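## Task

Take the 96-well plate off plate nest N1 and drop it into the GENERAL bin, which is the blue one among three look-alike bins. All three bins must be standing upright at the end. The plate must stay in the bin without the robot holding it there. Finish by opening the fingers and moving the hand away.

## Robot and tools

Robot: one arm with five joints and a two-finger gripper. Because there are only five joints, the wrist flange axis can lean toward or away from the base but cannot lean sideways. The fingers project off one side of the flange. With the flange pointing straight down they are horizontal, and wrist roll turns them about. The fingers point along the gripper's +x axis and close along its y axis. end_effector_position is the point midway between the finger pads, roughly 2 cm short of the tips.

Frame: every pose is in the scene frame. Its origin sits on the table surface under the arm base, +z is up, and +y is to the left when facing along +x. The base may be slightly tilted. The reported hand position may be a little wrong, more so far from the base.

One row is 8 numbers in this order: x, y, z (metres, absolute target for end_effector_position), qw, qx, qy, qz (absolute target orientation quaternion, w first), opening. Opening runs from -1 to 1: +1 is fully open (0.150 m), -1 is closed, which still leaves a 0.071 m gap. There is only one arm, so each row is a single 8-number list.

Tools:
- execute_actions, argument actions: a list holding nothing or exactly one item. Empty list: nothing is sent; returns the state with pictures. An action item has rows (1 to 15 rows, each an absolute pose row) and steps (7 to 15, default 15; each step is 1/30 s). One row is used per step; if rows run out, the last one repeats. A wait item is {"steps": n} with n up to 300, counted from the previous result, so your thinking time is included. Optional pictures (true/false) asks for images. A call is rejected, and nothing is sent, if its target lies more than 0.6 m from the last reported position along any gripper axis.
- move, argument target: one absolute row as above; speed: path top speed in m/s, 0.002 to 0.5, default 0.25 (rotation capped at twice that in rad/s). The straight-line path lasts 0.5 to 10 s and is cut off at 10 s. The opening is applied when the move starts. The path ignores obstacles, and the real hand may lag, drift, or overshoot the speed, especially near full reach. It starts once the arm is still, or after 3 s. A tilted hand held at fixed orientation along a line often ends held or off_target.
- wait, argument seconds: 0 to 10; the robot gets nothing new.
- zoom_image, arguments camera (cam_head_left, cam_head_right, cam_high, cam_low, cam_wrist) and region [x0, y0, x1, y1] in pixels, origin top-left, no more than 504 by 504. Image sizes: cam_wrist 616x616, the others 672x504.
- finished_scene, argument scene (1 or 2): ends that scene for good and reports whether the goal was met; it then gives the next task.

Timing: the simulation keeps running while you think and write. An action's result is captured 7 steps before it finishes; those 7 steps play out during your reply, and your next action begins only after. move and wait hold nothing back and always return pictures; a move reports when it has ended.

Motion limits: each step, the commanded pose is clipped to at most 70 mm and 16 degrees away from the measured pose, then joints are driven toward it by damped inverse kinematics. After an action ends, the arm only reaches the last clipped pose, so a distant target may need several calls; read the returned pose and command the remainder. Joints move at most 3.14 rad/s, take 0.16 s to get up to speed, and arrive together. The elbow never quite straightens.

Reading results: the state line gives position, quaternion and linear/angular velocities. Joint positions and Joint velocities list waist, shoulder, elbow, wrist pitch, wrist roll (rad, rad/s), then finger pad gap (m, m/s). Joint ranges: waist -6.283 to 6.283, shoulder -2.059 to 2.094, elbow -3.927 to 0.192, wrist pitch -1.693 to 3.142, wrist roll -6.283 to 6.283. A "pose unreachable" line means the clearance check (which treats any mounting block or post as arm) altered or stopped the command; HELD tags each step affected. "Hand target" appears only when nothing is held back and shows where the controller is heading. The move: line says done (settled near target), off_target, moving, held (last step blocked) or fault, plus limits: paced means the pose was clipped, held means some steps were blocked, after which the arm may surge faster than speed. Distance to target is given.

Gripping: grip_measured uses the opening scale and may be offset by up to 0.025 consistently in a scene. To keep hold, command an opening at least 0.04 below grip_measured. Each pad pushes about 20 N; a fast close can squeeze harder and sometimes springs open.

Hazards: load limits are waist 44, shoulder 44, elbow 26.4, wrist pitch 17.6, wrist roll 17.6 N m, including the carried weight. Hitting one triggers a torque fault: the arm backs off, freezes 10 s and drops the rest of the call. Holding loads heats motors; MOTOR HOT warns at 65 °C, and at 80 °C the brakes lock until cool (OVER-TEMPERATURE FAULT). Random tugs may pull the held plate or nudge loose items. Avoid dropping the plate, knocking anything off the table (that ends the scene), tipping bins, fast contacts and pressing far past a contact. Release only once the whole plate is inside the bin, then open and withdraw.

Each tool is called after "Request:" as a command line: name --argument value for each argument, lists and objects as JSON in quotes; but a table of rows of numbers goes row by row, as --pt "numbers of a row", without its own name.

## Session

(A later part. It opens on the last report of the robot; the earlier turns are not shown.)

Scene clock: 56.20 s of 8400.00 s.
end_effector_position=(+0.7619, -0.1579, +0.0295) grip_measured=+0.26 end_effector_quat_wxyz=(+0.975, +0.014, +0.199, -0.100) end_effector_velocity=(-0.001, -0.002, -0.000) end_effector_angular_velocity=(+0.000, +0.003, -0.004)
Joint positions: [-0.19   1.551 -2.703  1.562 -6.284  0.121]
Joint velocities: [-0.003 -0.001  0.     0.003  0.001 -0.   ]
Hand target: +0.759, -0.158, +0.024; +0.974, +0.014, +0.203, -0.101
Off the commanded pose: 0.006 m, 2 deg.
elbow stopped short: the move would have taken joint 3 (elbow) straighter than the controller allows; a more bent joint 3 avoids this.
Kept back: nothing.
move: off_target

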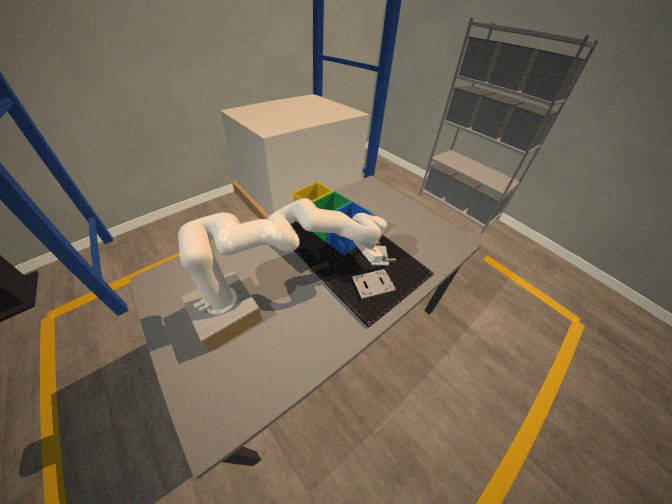

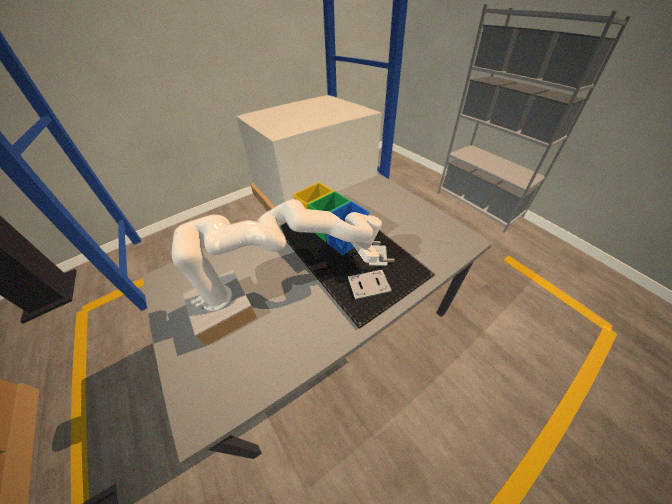

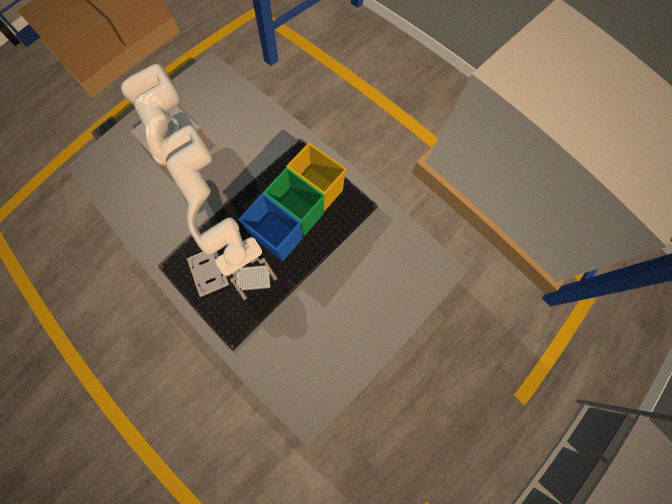

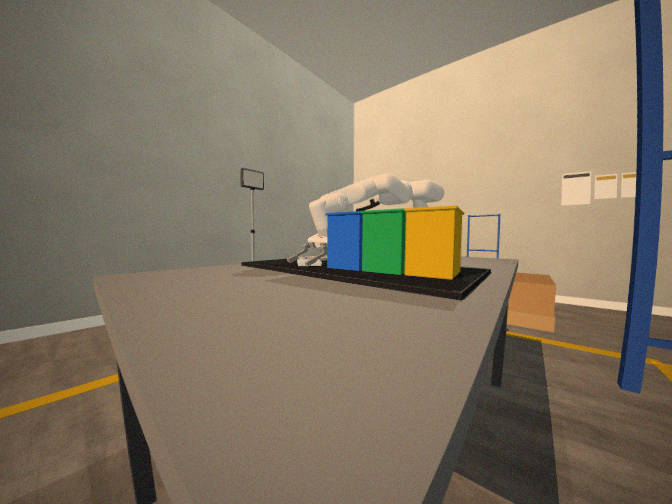

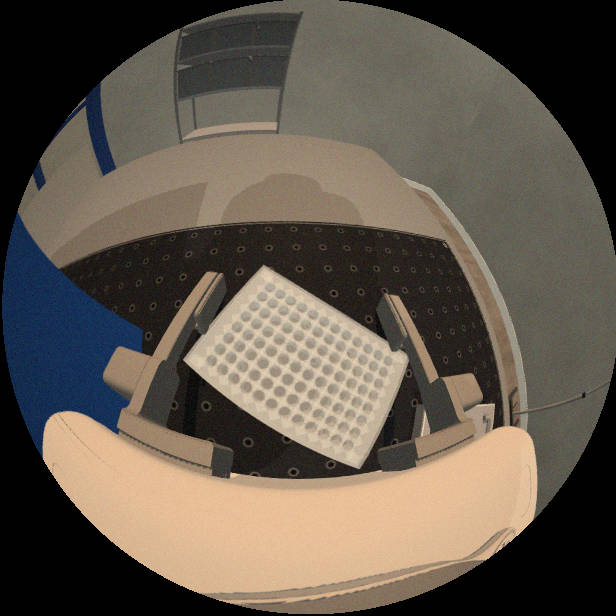

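Request:
move --target '[0.765,-0.158,0.02,0.97,0.02,0.21,-0.102,-0.3]' --speed 0.04

Scene clock: 57.23 s of 8400.00 s.
end_effector_position=(+0.7671, -0.1599, +0.0288) grip_measured=-0.30 end_effector_quat_wxyz=(+0.977, +0.012, +0.185, -0.102) end_effector_velocity=(+0.003, +0.001, -0.000) end_effector_angular_velocity=(-0.003, -0.011, +0.001)
Joint positions: [-0.191  1.559 -2.704  1.525 -6.282  0.099]
Joint velocities: [ 0.003  0.002  0.001 -0.015  0.002 -0.   ]
Hand target: +0.764, -0.158, +0.020; +0.977, +0.012, +0.190, -0.101
Off the commanded pose: 0.009 m, 3 deg.
elbow stopped short: the move would have taken joint 3 (elbow) straighter than the controller allows; a more bent joint 3 avoids this.
Kept back: nothing.
move: off_target

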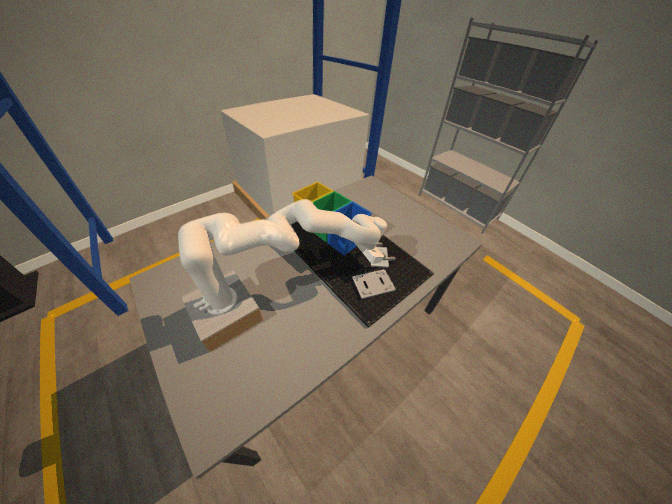

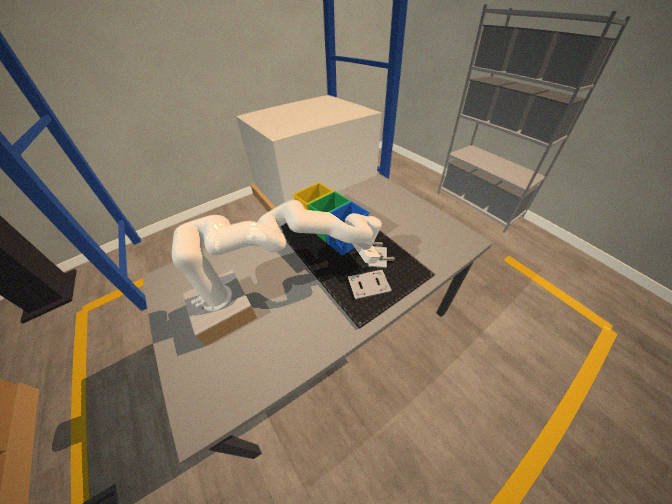

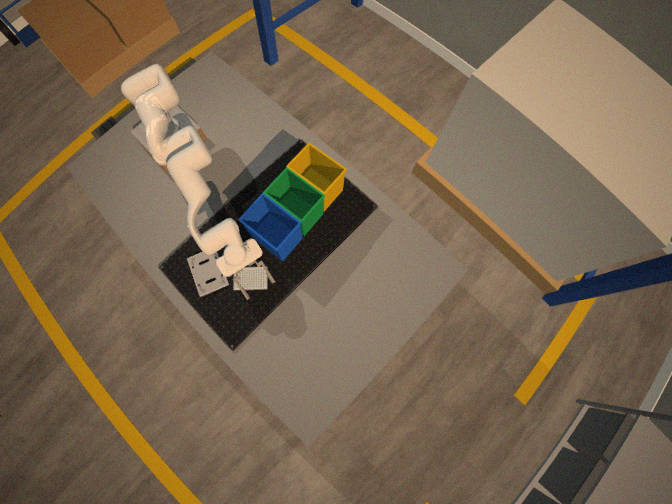

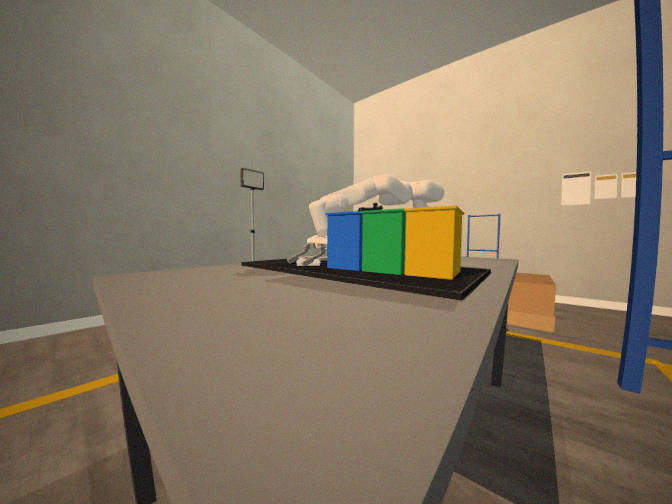

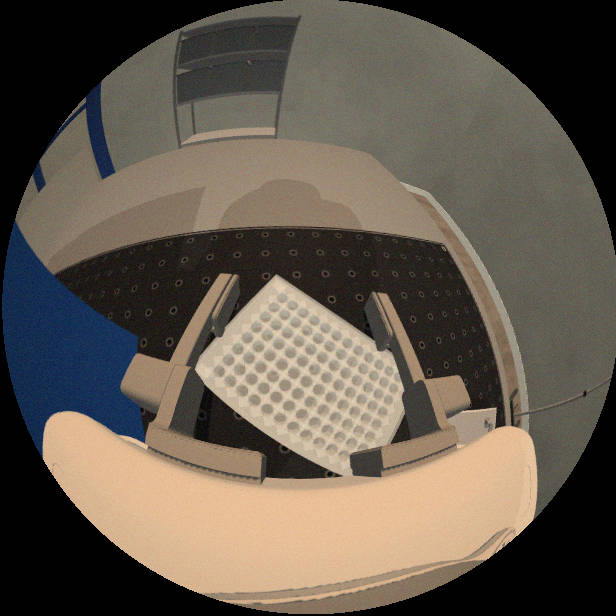

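Request:
move --target '[0.70,-0.148,0.028,0.96,0.02,0.26,-0.102,-0.3]' --speed 0.05

Request:
move --target '[0.70,-0.148,0.08,0.95,0.03,0.30,-0.100,1]' --speed 0.08

Scene clock: 59.43 s of 8400.00 s.
end_effector_position=(+0.7029, -0.1485, +0.0311) grip_measured=-0.30 end_effector_quat_wxyz=(+0.961, +0.020, +0.256, -0.102) end_effector_velocity=(-0.001, +0.001, -0.000) end_effector_angular_velocity=(+0.000, +0.000, +0.001)
Joint positions: [-0.194  1.181 -2.066  1.412 -6.282  0.099]
Joint velocities: [ 0.001 -0.003  0.006 -0.003 -0.     0.   ]
Hand target: +0.700, -0.148, +0.028; +0.960, +0.020, +0.260, -0.102
Off the commanded pose: 0.004 m, 0 deg.
Kept back: nothing.
move: off_target

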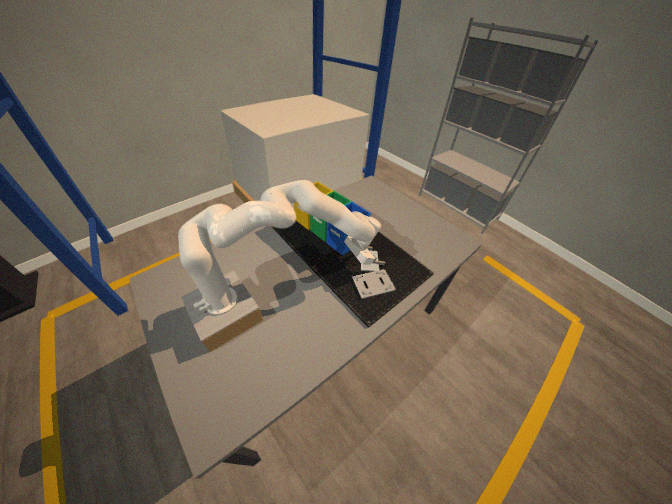

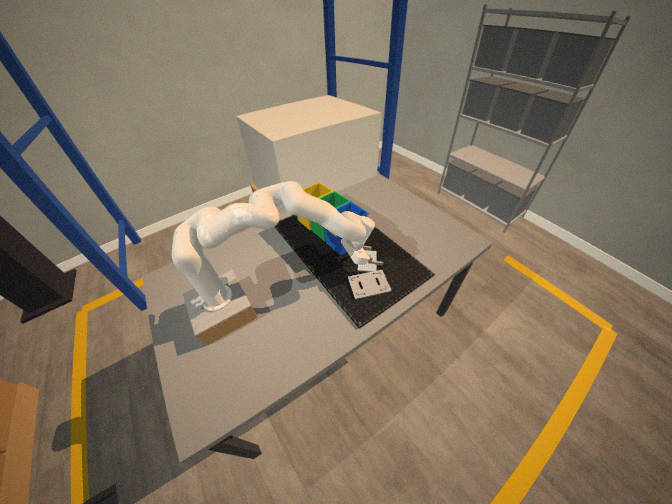

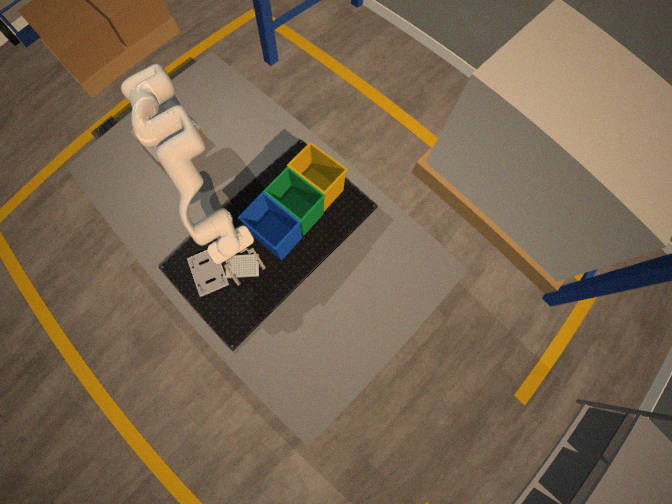

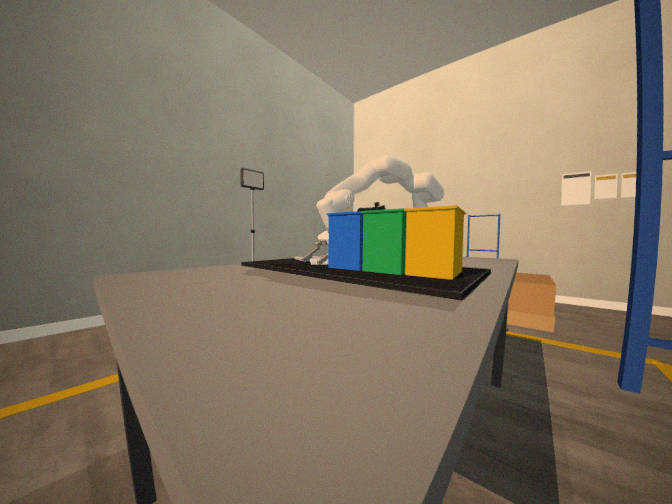

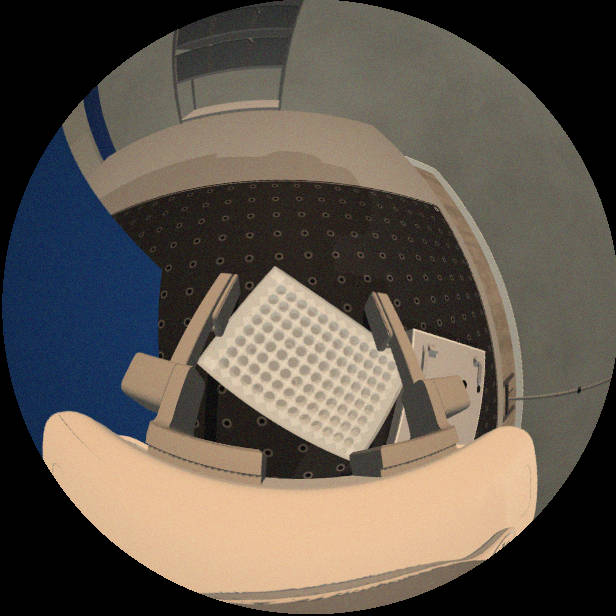

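Scene clock: 60.43 s of 8400.00 s.
end_effector_position=(+0.6995, -0.1479, +0.0791) grip_measured=+1.00 end_effector_quat_wxyz=(+0.948, +0.025, +0.300, -0.100) end_effector_velocity=(-0.001, -0.001, +0.001) end_effector_angular_velocity=(+0.002, +0.008, -0.002)
Joint positions: [-0.195  1.159 -2.204  1.665 -6.285  0.15 ]
Joint velocities: [-0.002  0.008 -0.019  0.019  0.     0.   ]
Hand target: +0.700, -0.148, +0.080; +0.948, +0.025, +0.300, -0.100
Off the commanded pose: 0.001 m, 1 deg.
joint sent to its limit — the command would take joint 5 (wrist roll) past its lower limit, so that joint was sent only as far as its limit.
Kept back: nothing.
move: done

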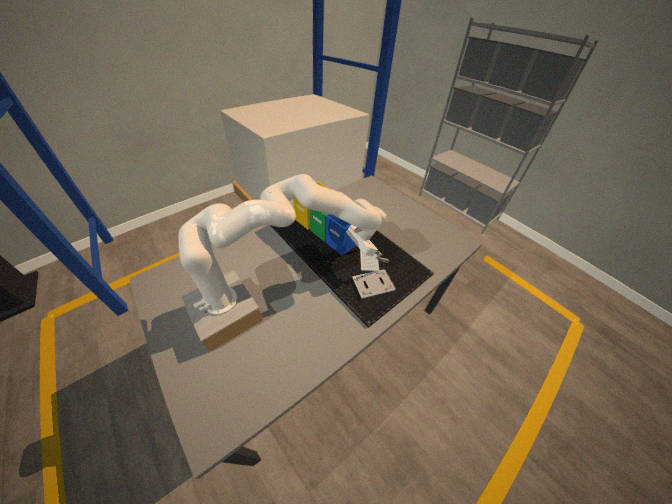

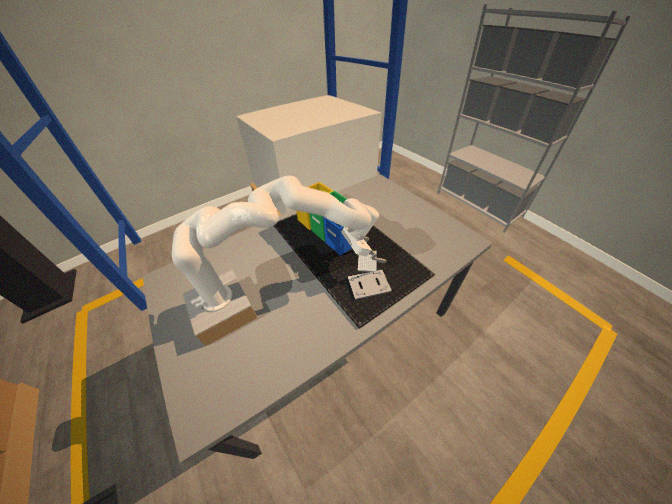

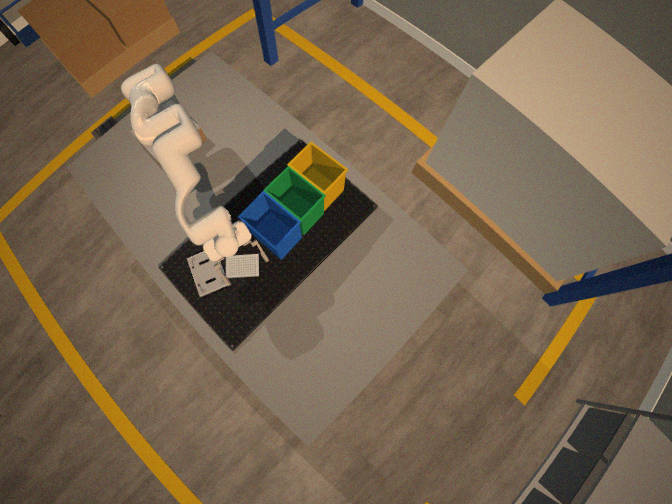

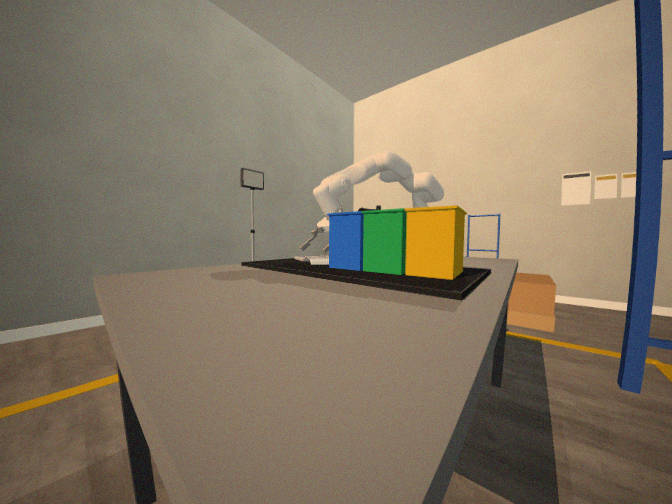

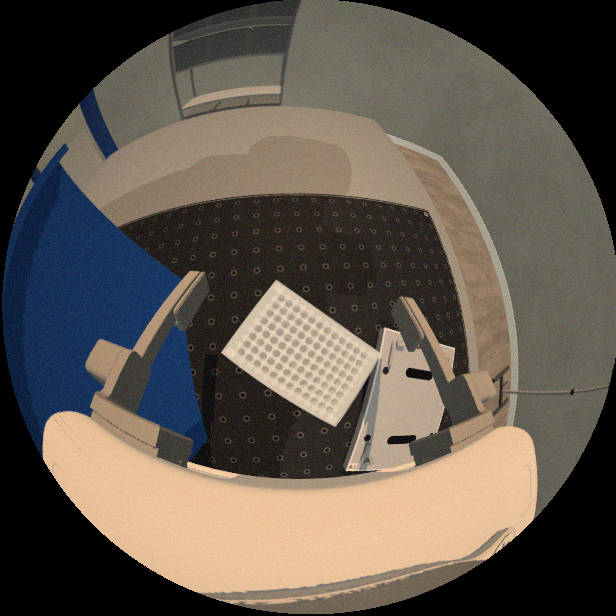

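Request:
move --target '[0.715,-0.143,0.03,0.948,0.03,0.30,-0.098,-1]' --speed 0.05

Request:
move --target '[0.61,-0.115,0.03,0.948,0.028,0.30,-0.092,-1]' --speed 0.05

Request:
move --target '[0.60,-0.113,0.10,0.93,0.03,0.36,-0.09,1]' --speed 0.1

Scene clock: 62.43 s of 8400.00 s.
end_effector_position=(+0.7159, -0.1434, +0.0334) grip_measured=-0.99 end_effector_quat_wxyz=(+0.950, +0.023, +0.298, -0.095) end_effector_velocity=(+0.001, -0.001, -0.002) end_effector_angular_velocity=(+0.002, +0.011, -0.001)
Joint positions: [-0.184  1.397 -2.508  1.725 -6.285  0.071]
Joint velocities: [-0.     0.061 -0.109  0.059  0.001 -0.   ]
Hand target: +0.715, -0.143, +0.030; +0.949, +0.023, +0.300, -0.095
Off the commanded pose: 0.004 m, 1 deg.
Kept back: nothing.
move: off_target

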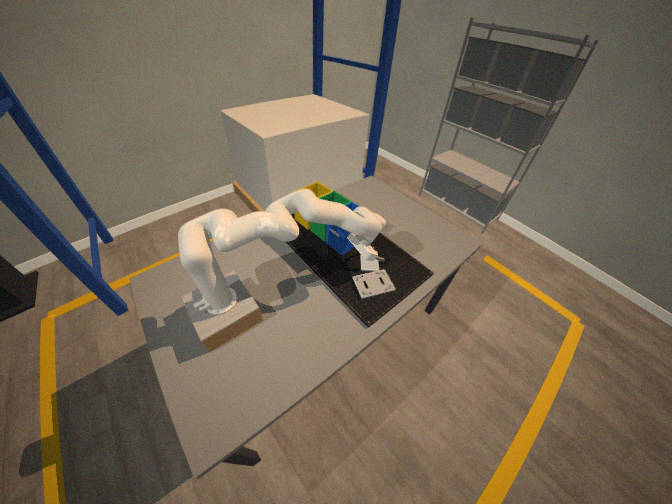

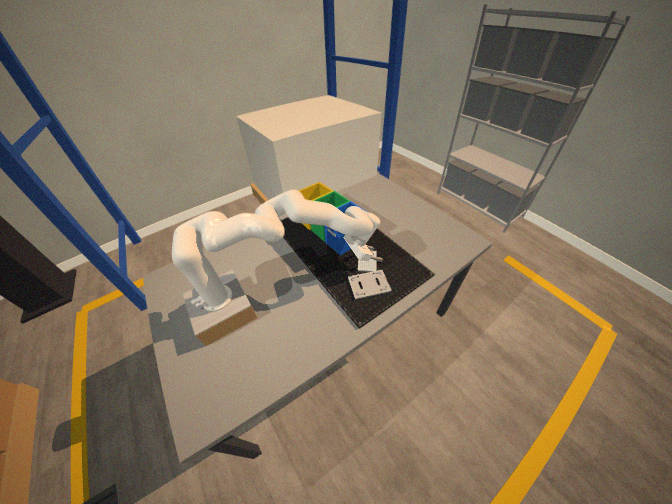

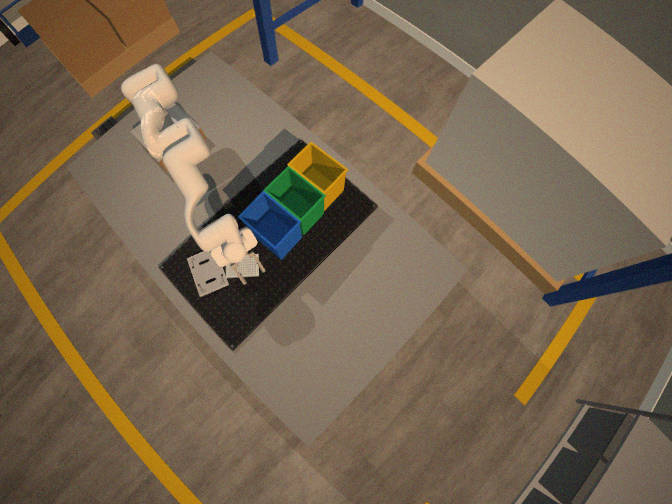

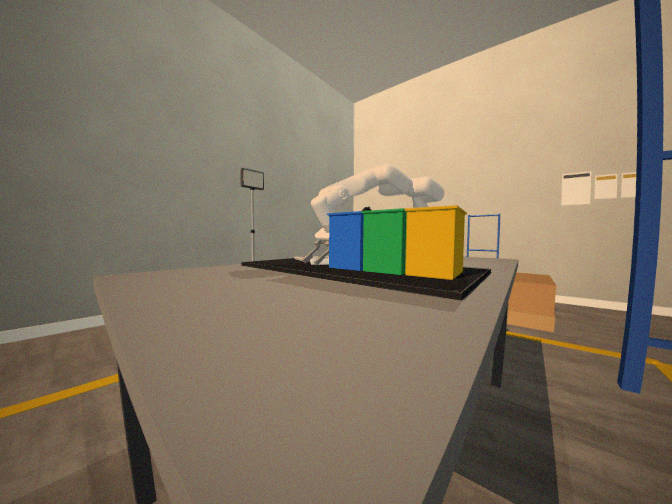

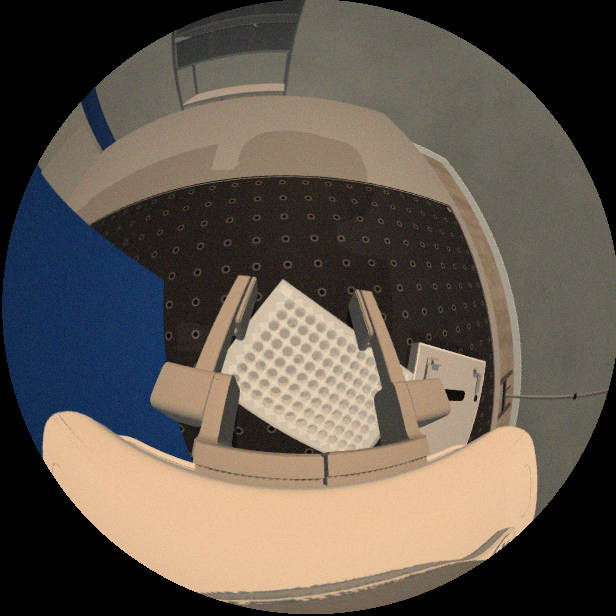

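Scene clock: 65.00 s of 8400.00 s.
end_effector_position=(+0.6195, -0.1149, +0.0363) grip_measured=-0.97 end_effector_quat_wxyz=(+0.953, +0.020, +0.289, -0.088) end_effector_velocity=(-0.001, +0.000, +0.000) end_effector_angular_velocity=(-0.000, -0.003, +0.001)
Joint positions: [-0.169  0.888 -1.55   1.258 -6.285  0.072]
Joint velocities: [ 0.    -0.003  0.007 -0.007 -0.     0.   ]
Hand target: +0.610, -0.115, +0.030; +0.949, +0.022, +0.301, -0.090
Off the commanded pose: 0.011 m, 2 deg.
joint sent to its limit — the command would take joint 5 (wrist roll) past its lower limit, so that joint was sent only as far as its limit.
Kept back: nothing.
move: off_target

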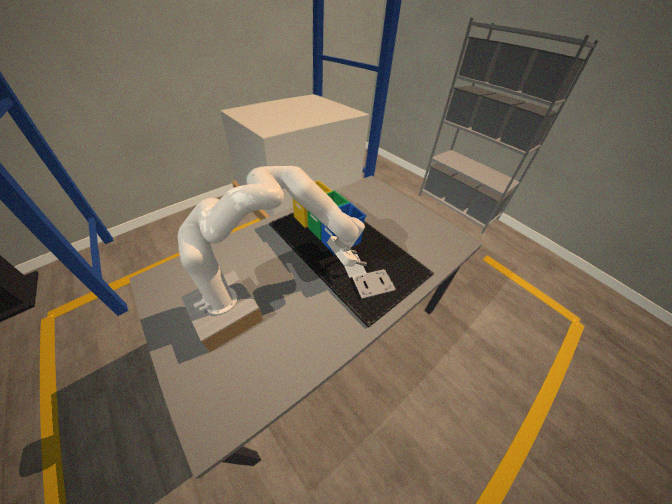

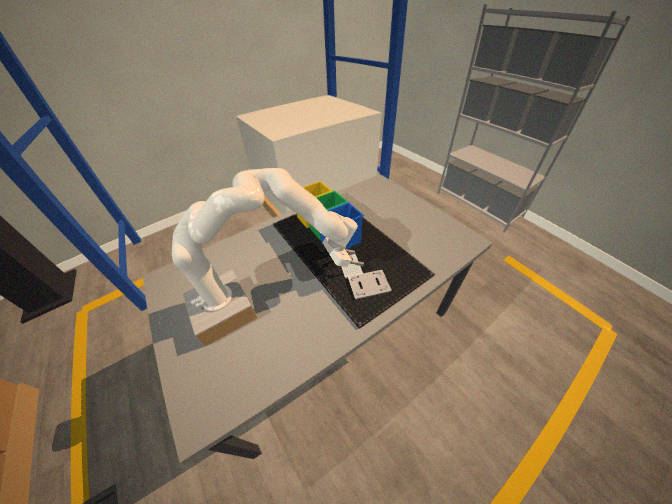

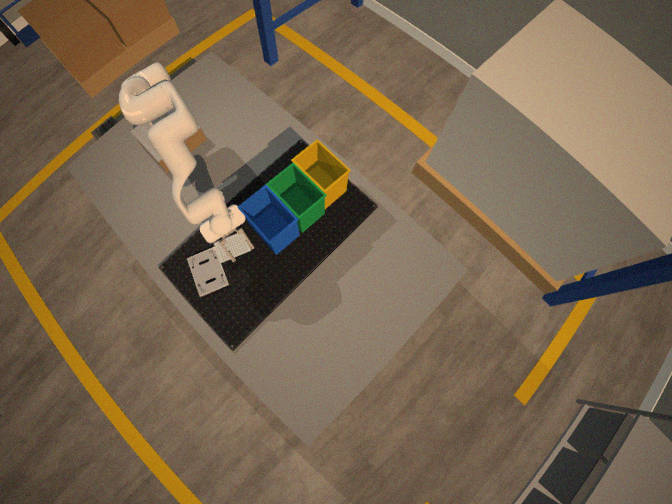

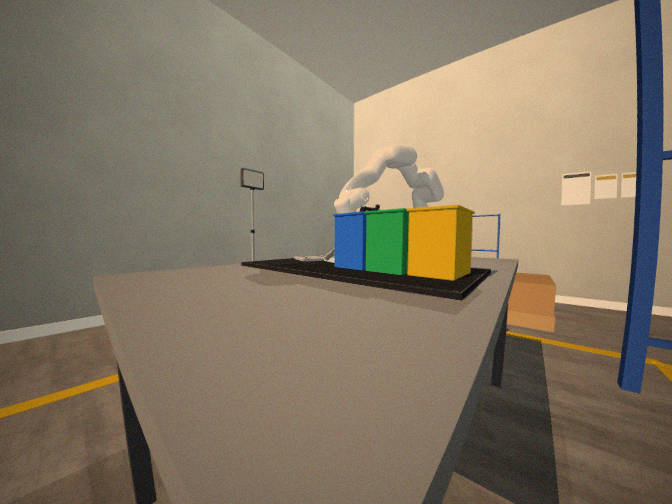

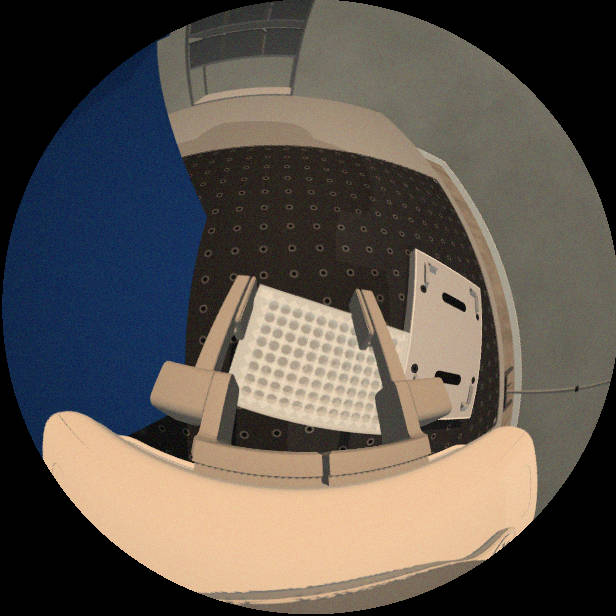

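Scene clock: 66.17 s of 8400.00 s.
end_effector_position=(+0.5997, -0.1130, +0.0996) grip_measured=+1.00 end_effector_quat_wxyz=(+0.928, +0.028, +0.360, -0.089) end_effector_velocity=(-0.001, -0.001, +0.001) end_effector_angular_velocity=(+0.000, +0.003, -0.002)
Joint positions: [-0.174  0.784 -1.62   1.582 -6.285  0.15 ]
Joint velocities: [-0.001 -0.001 -0.003  0.007  0.001  0.   ]
Hand target: +0.600, -0.113, +0.100; +0.928, +0.028, +0.360, -0.089
Off the commanded pose: 0.000 m, 0 deg.
joint sent to its limit — the command would take joint 5 (wrist roll) past its lower limit, so that joint was sent only as far as its limit.
Kept back: nothing.
move: done

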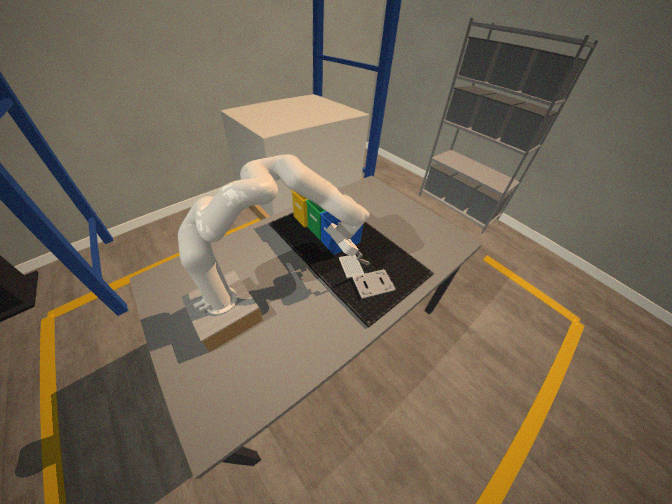

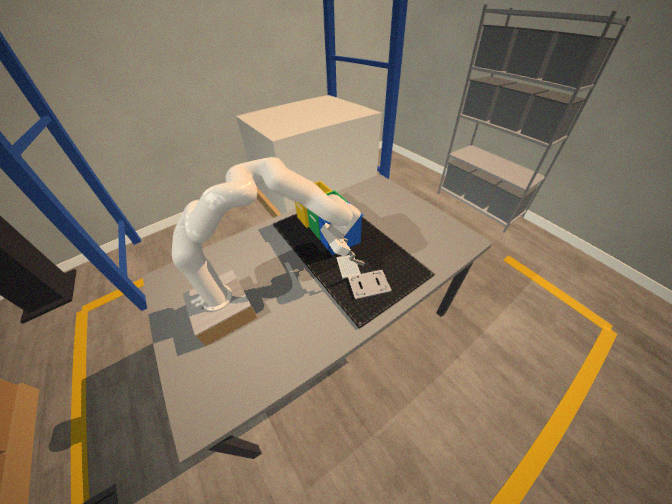

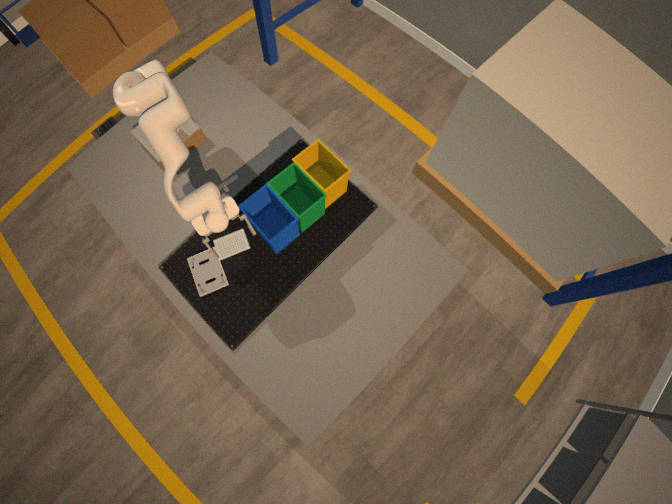

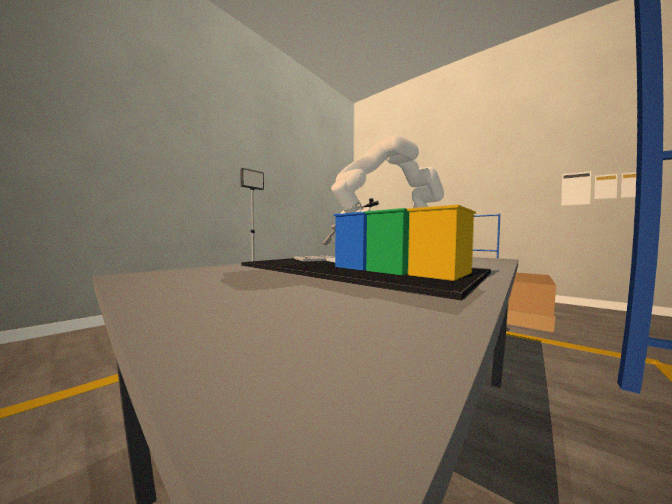

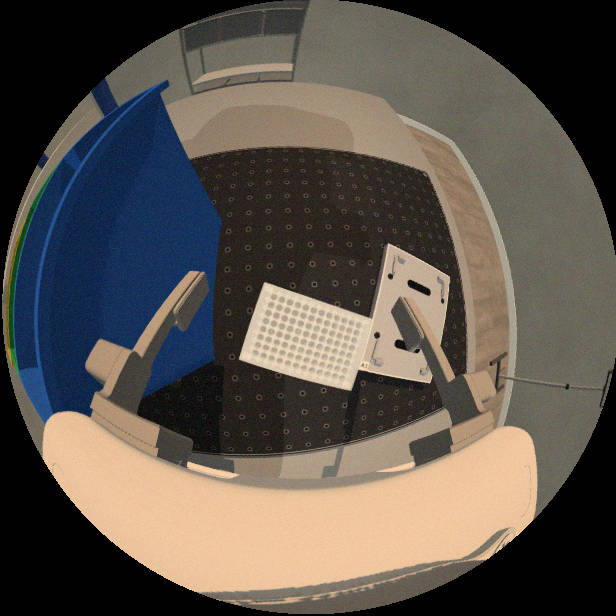

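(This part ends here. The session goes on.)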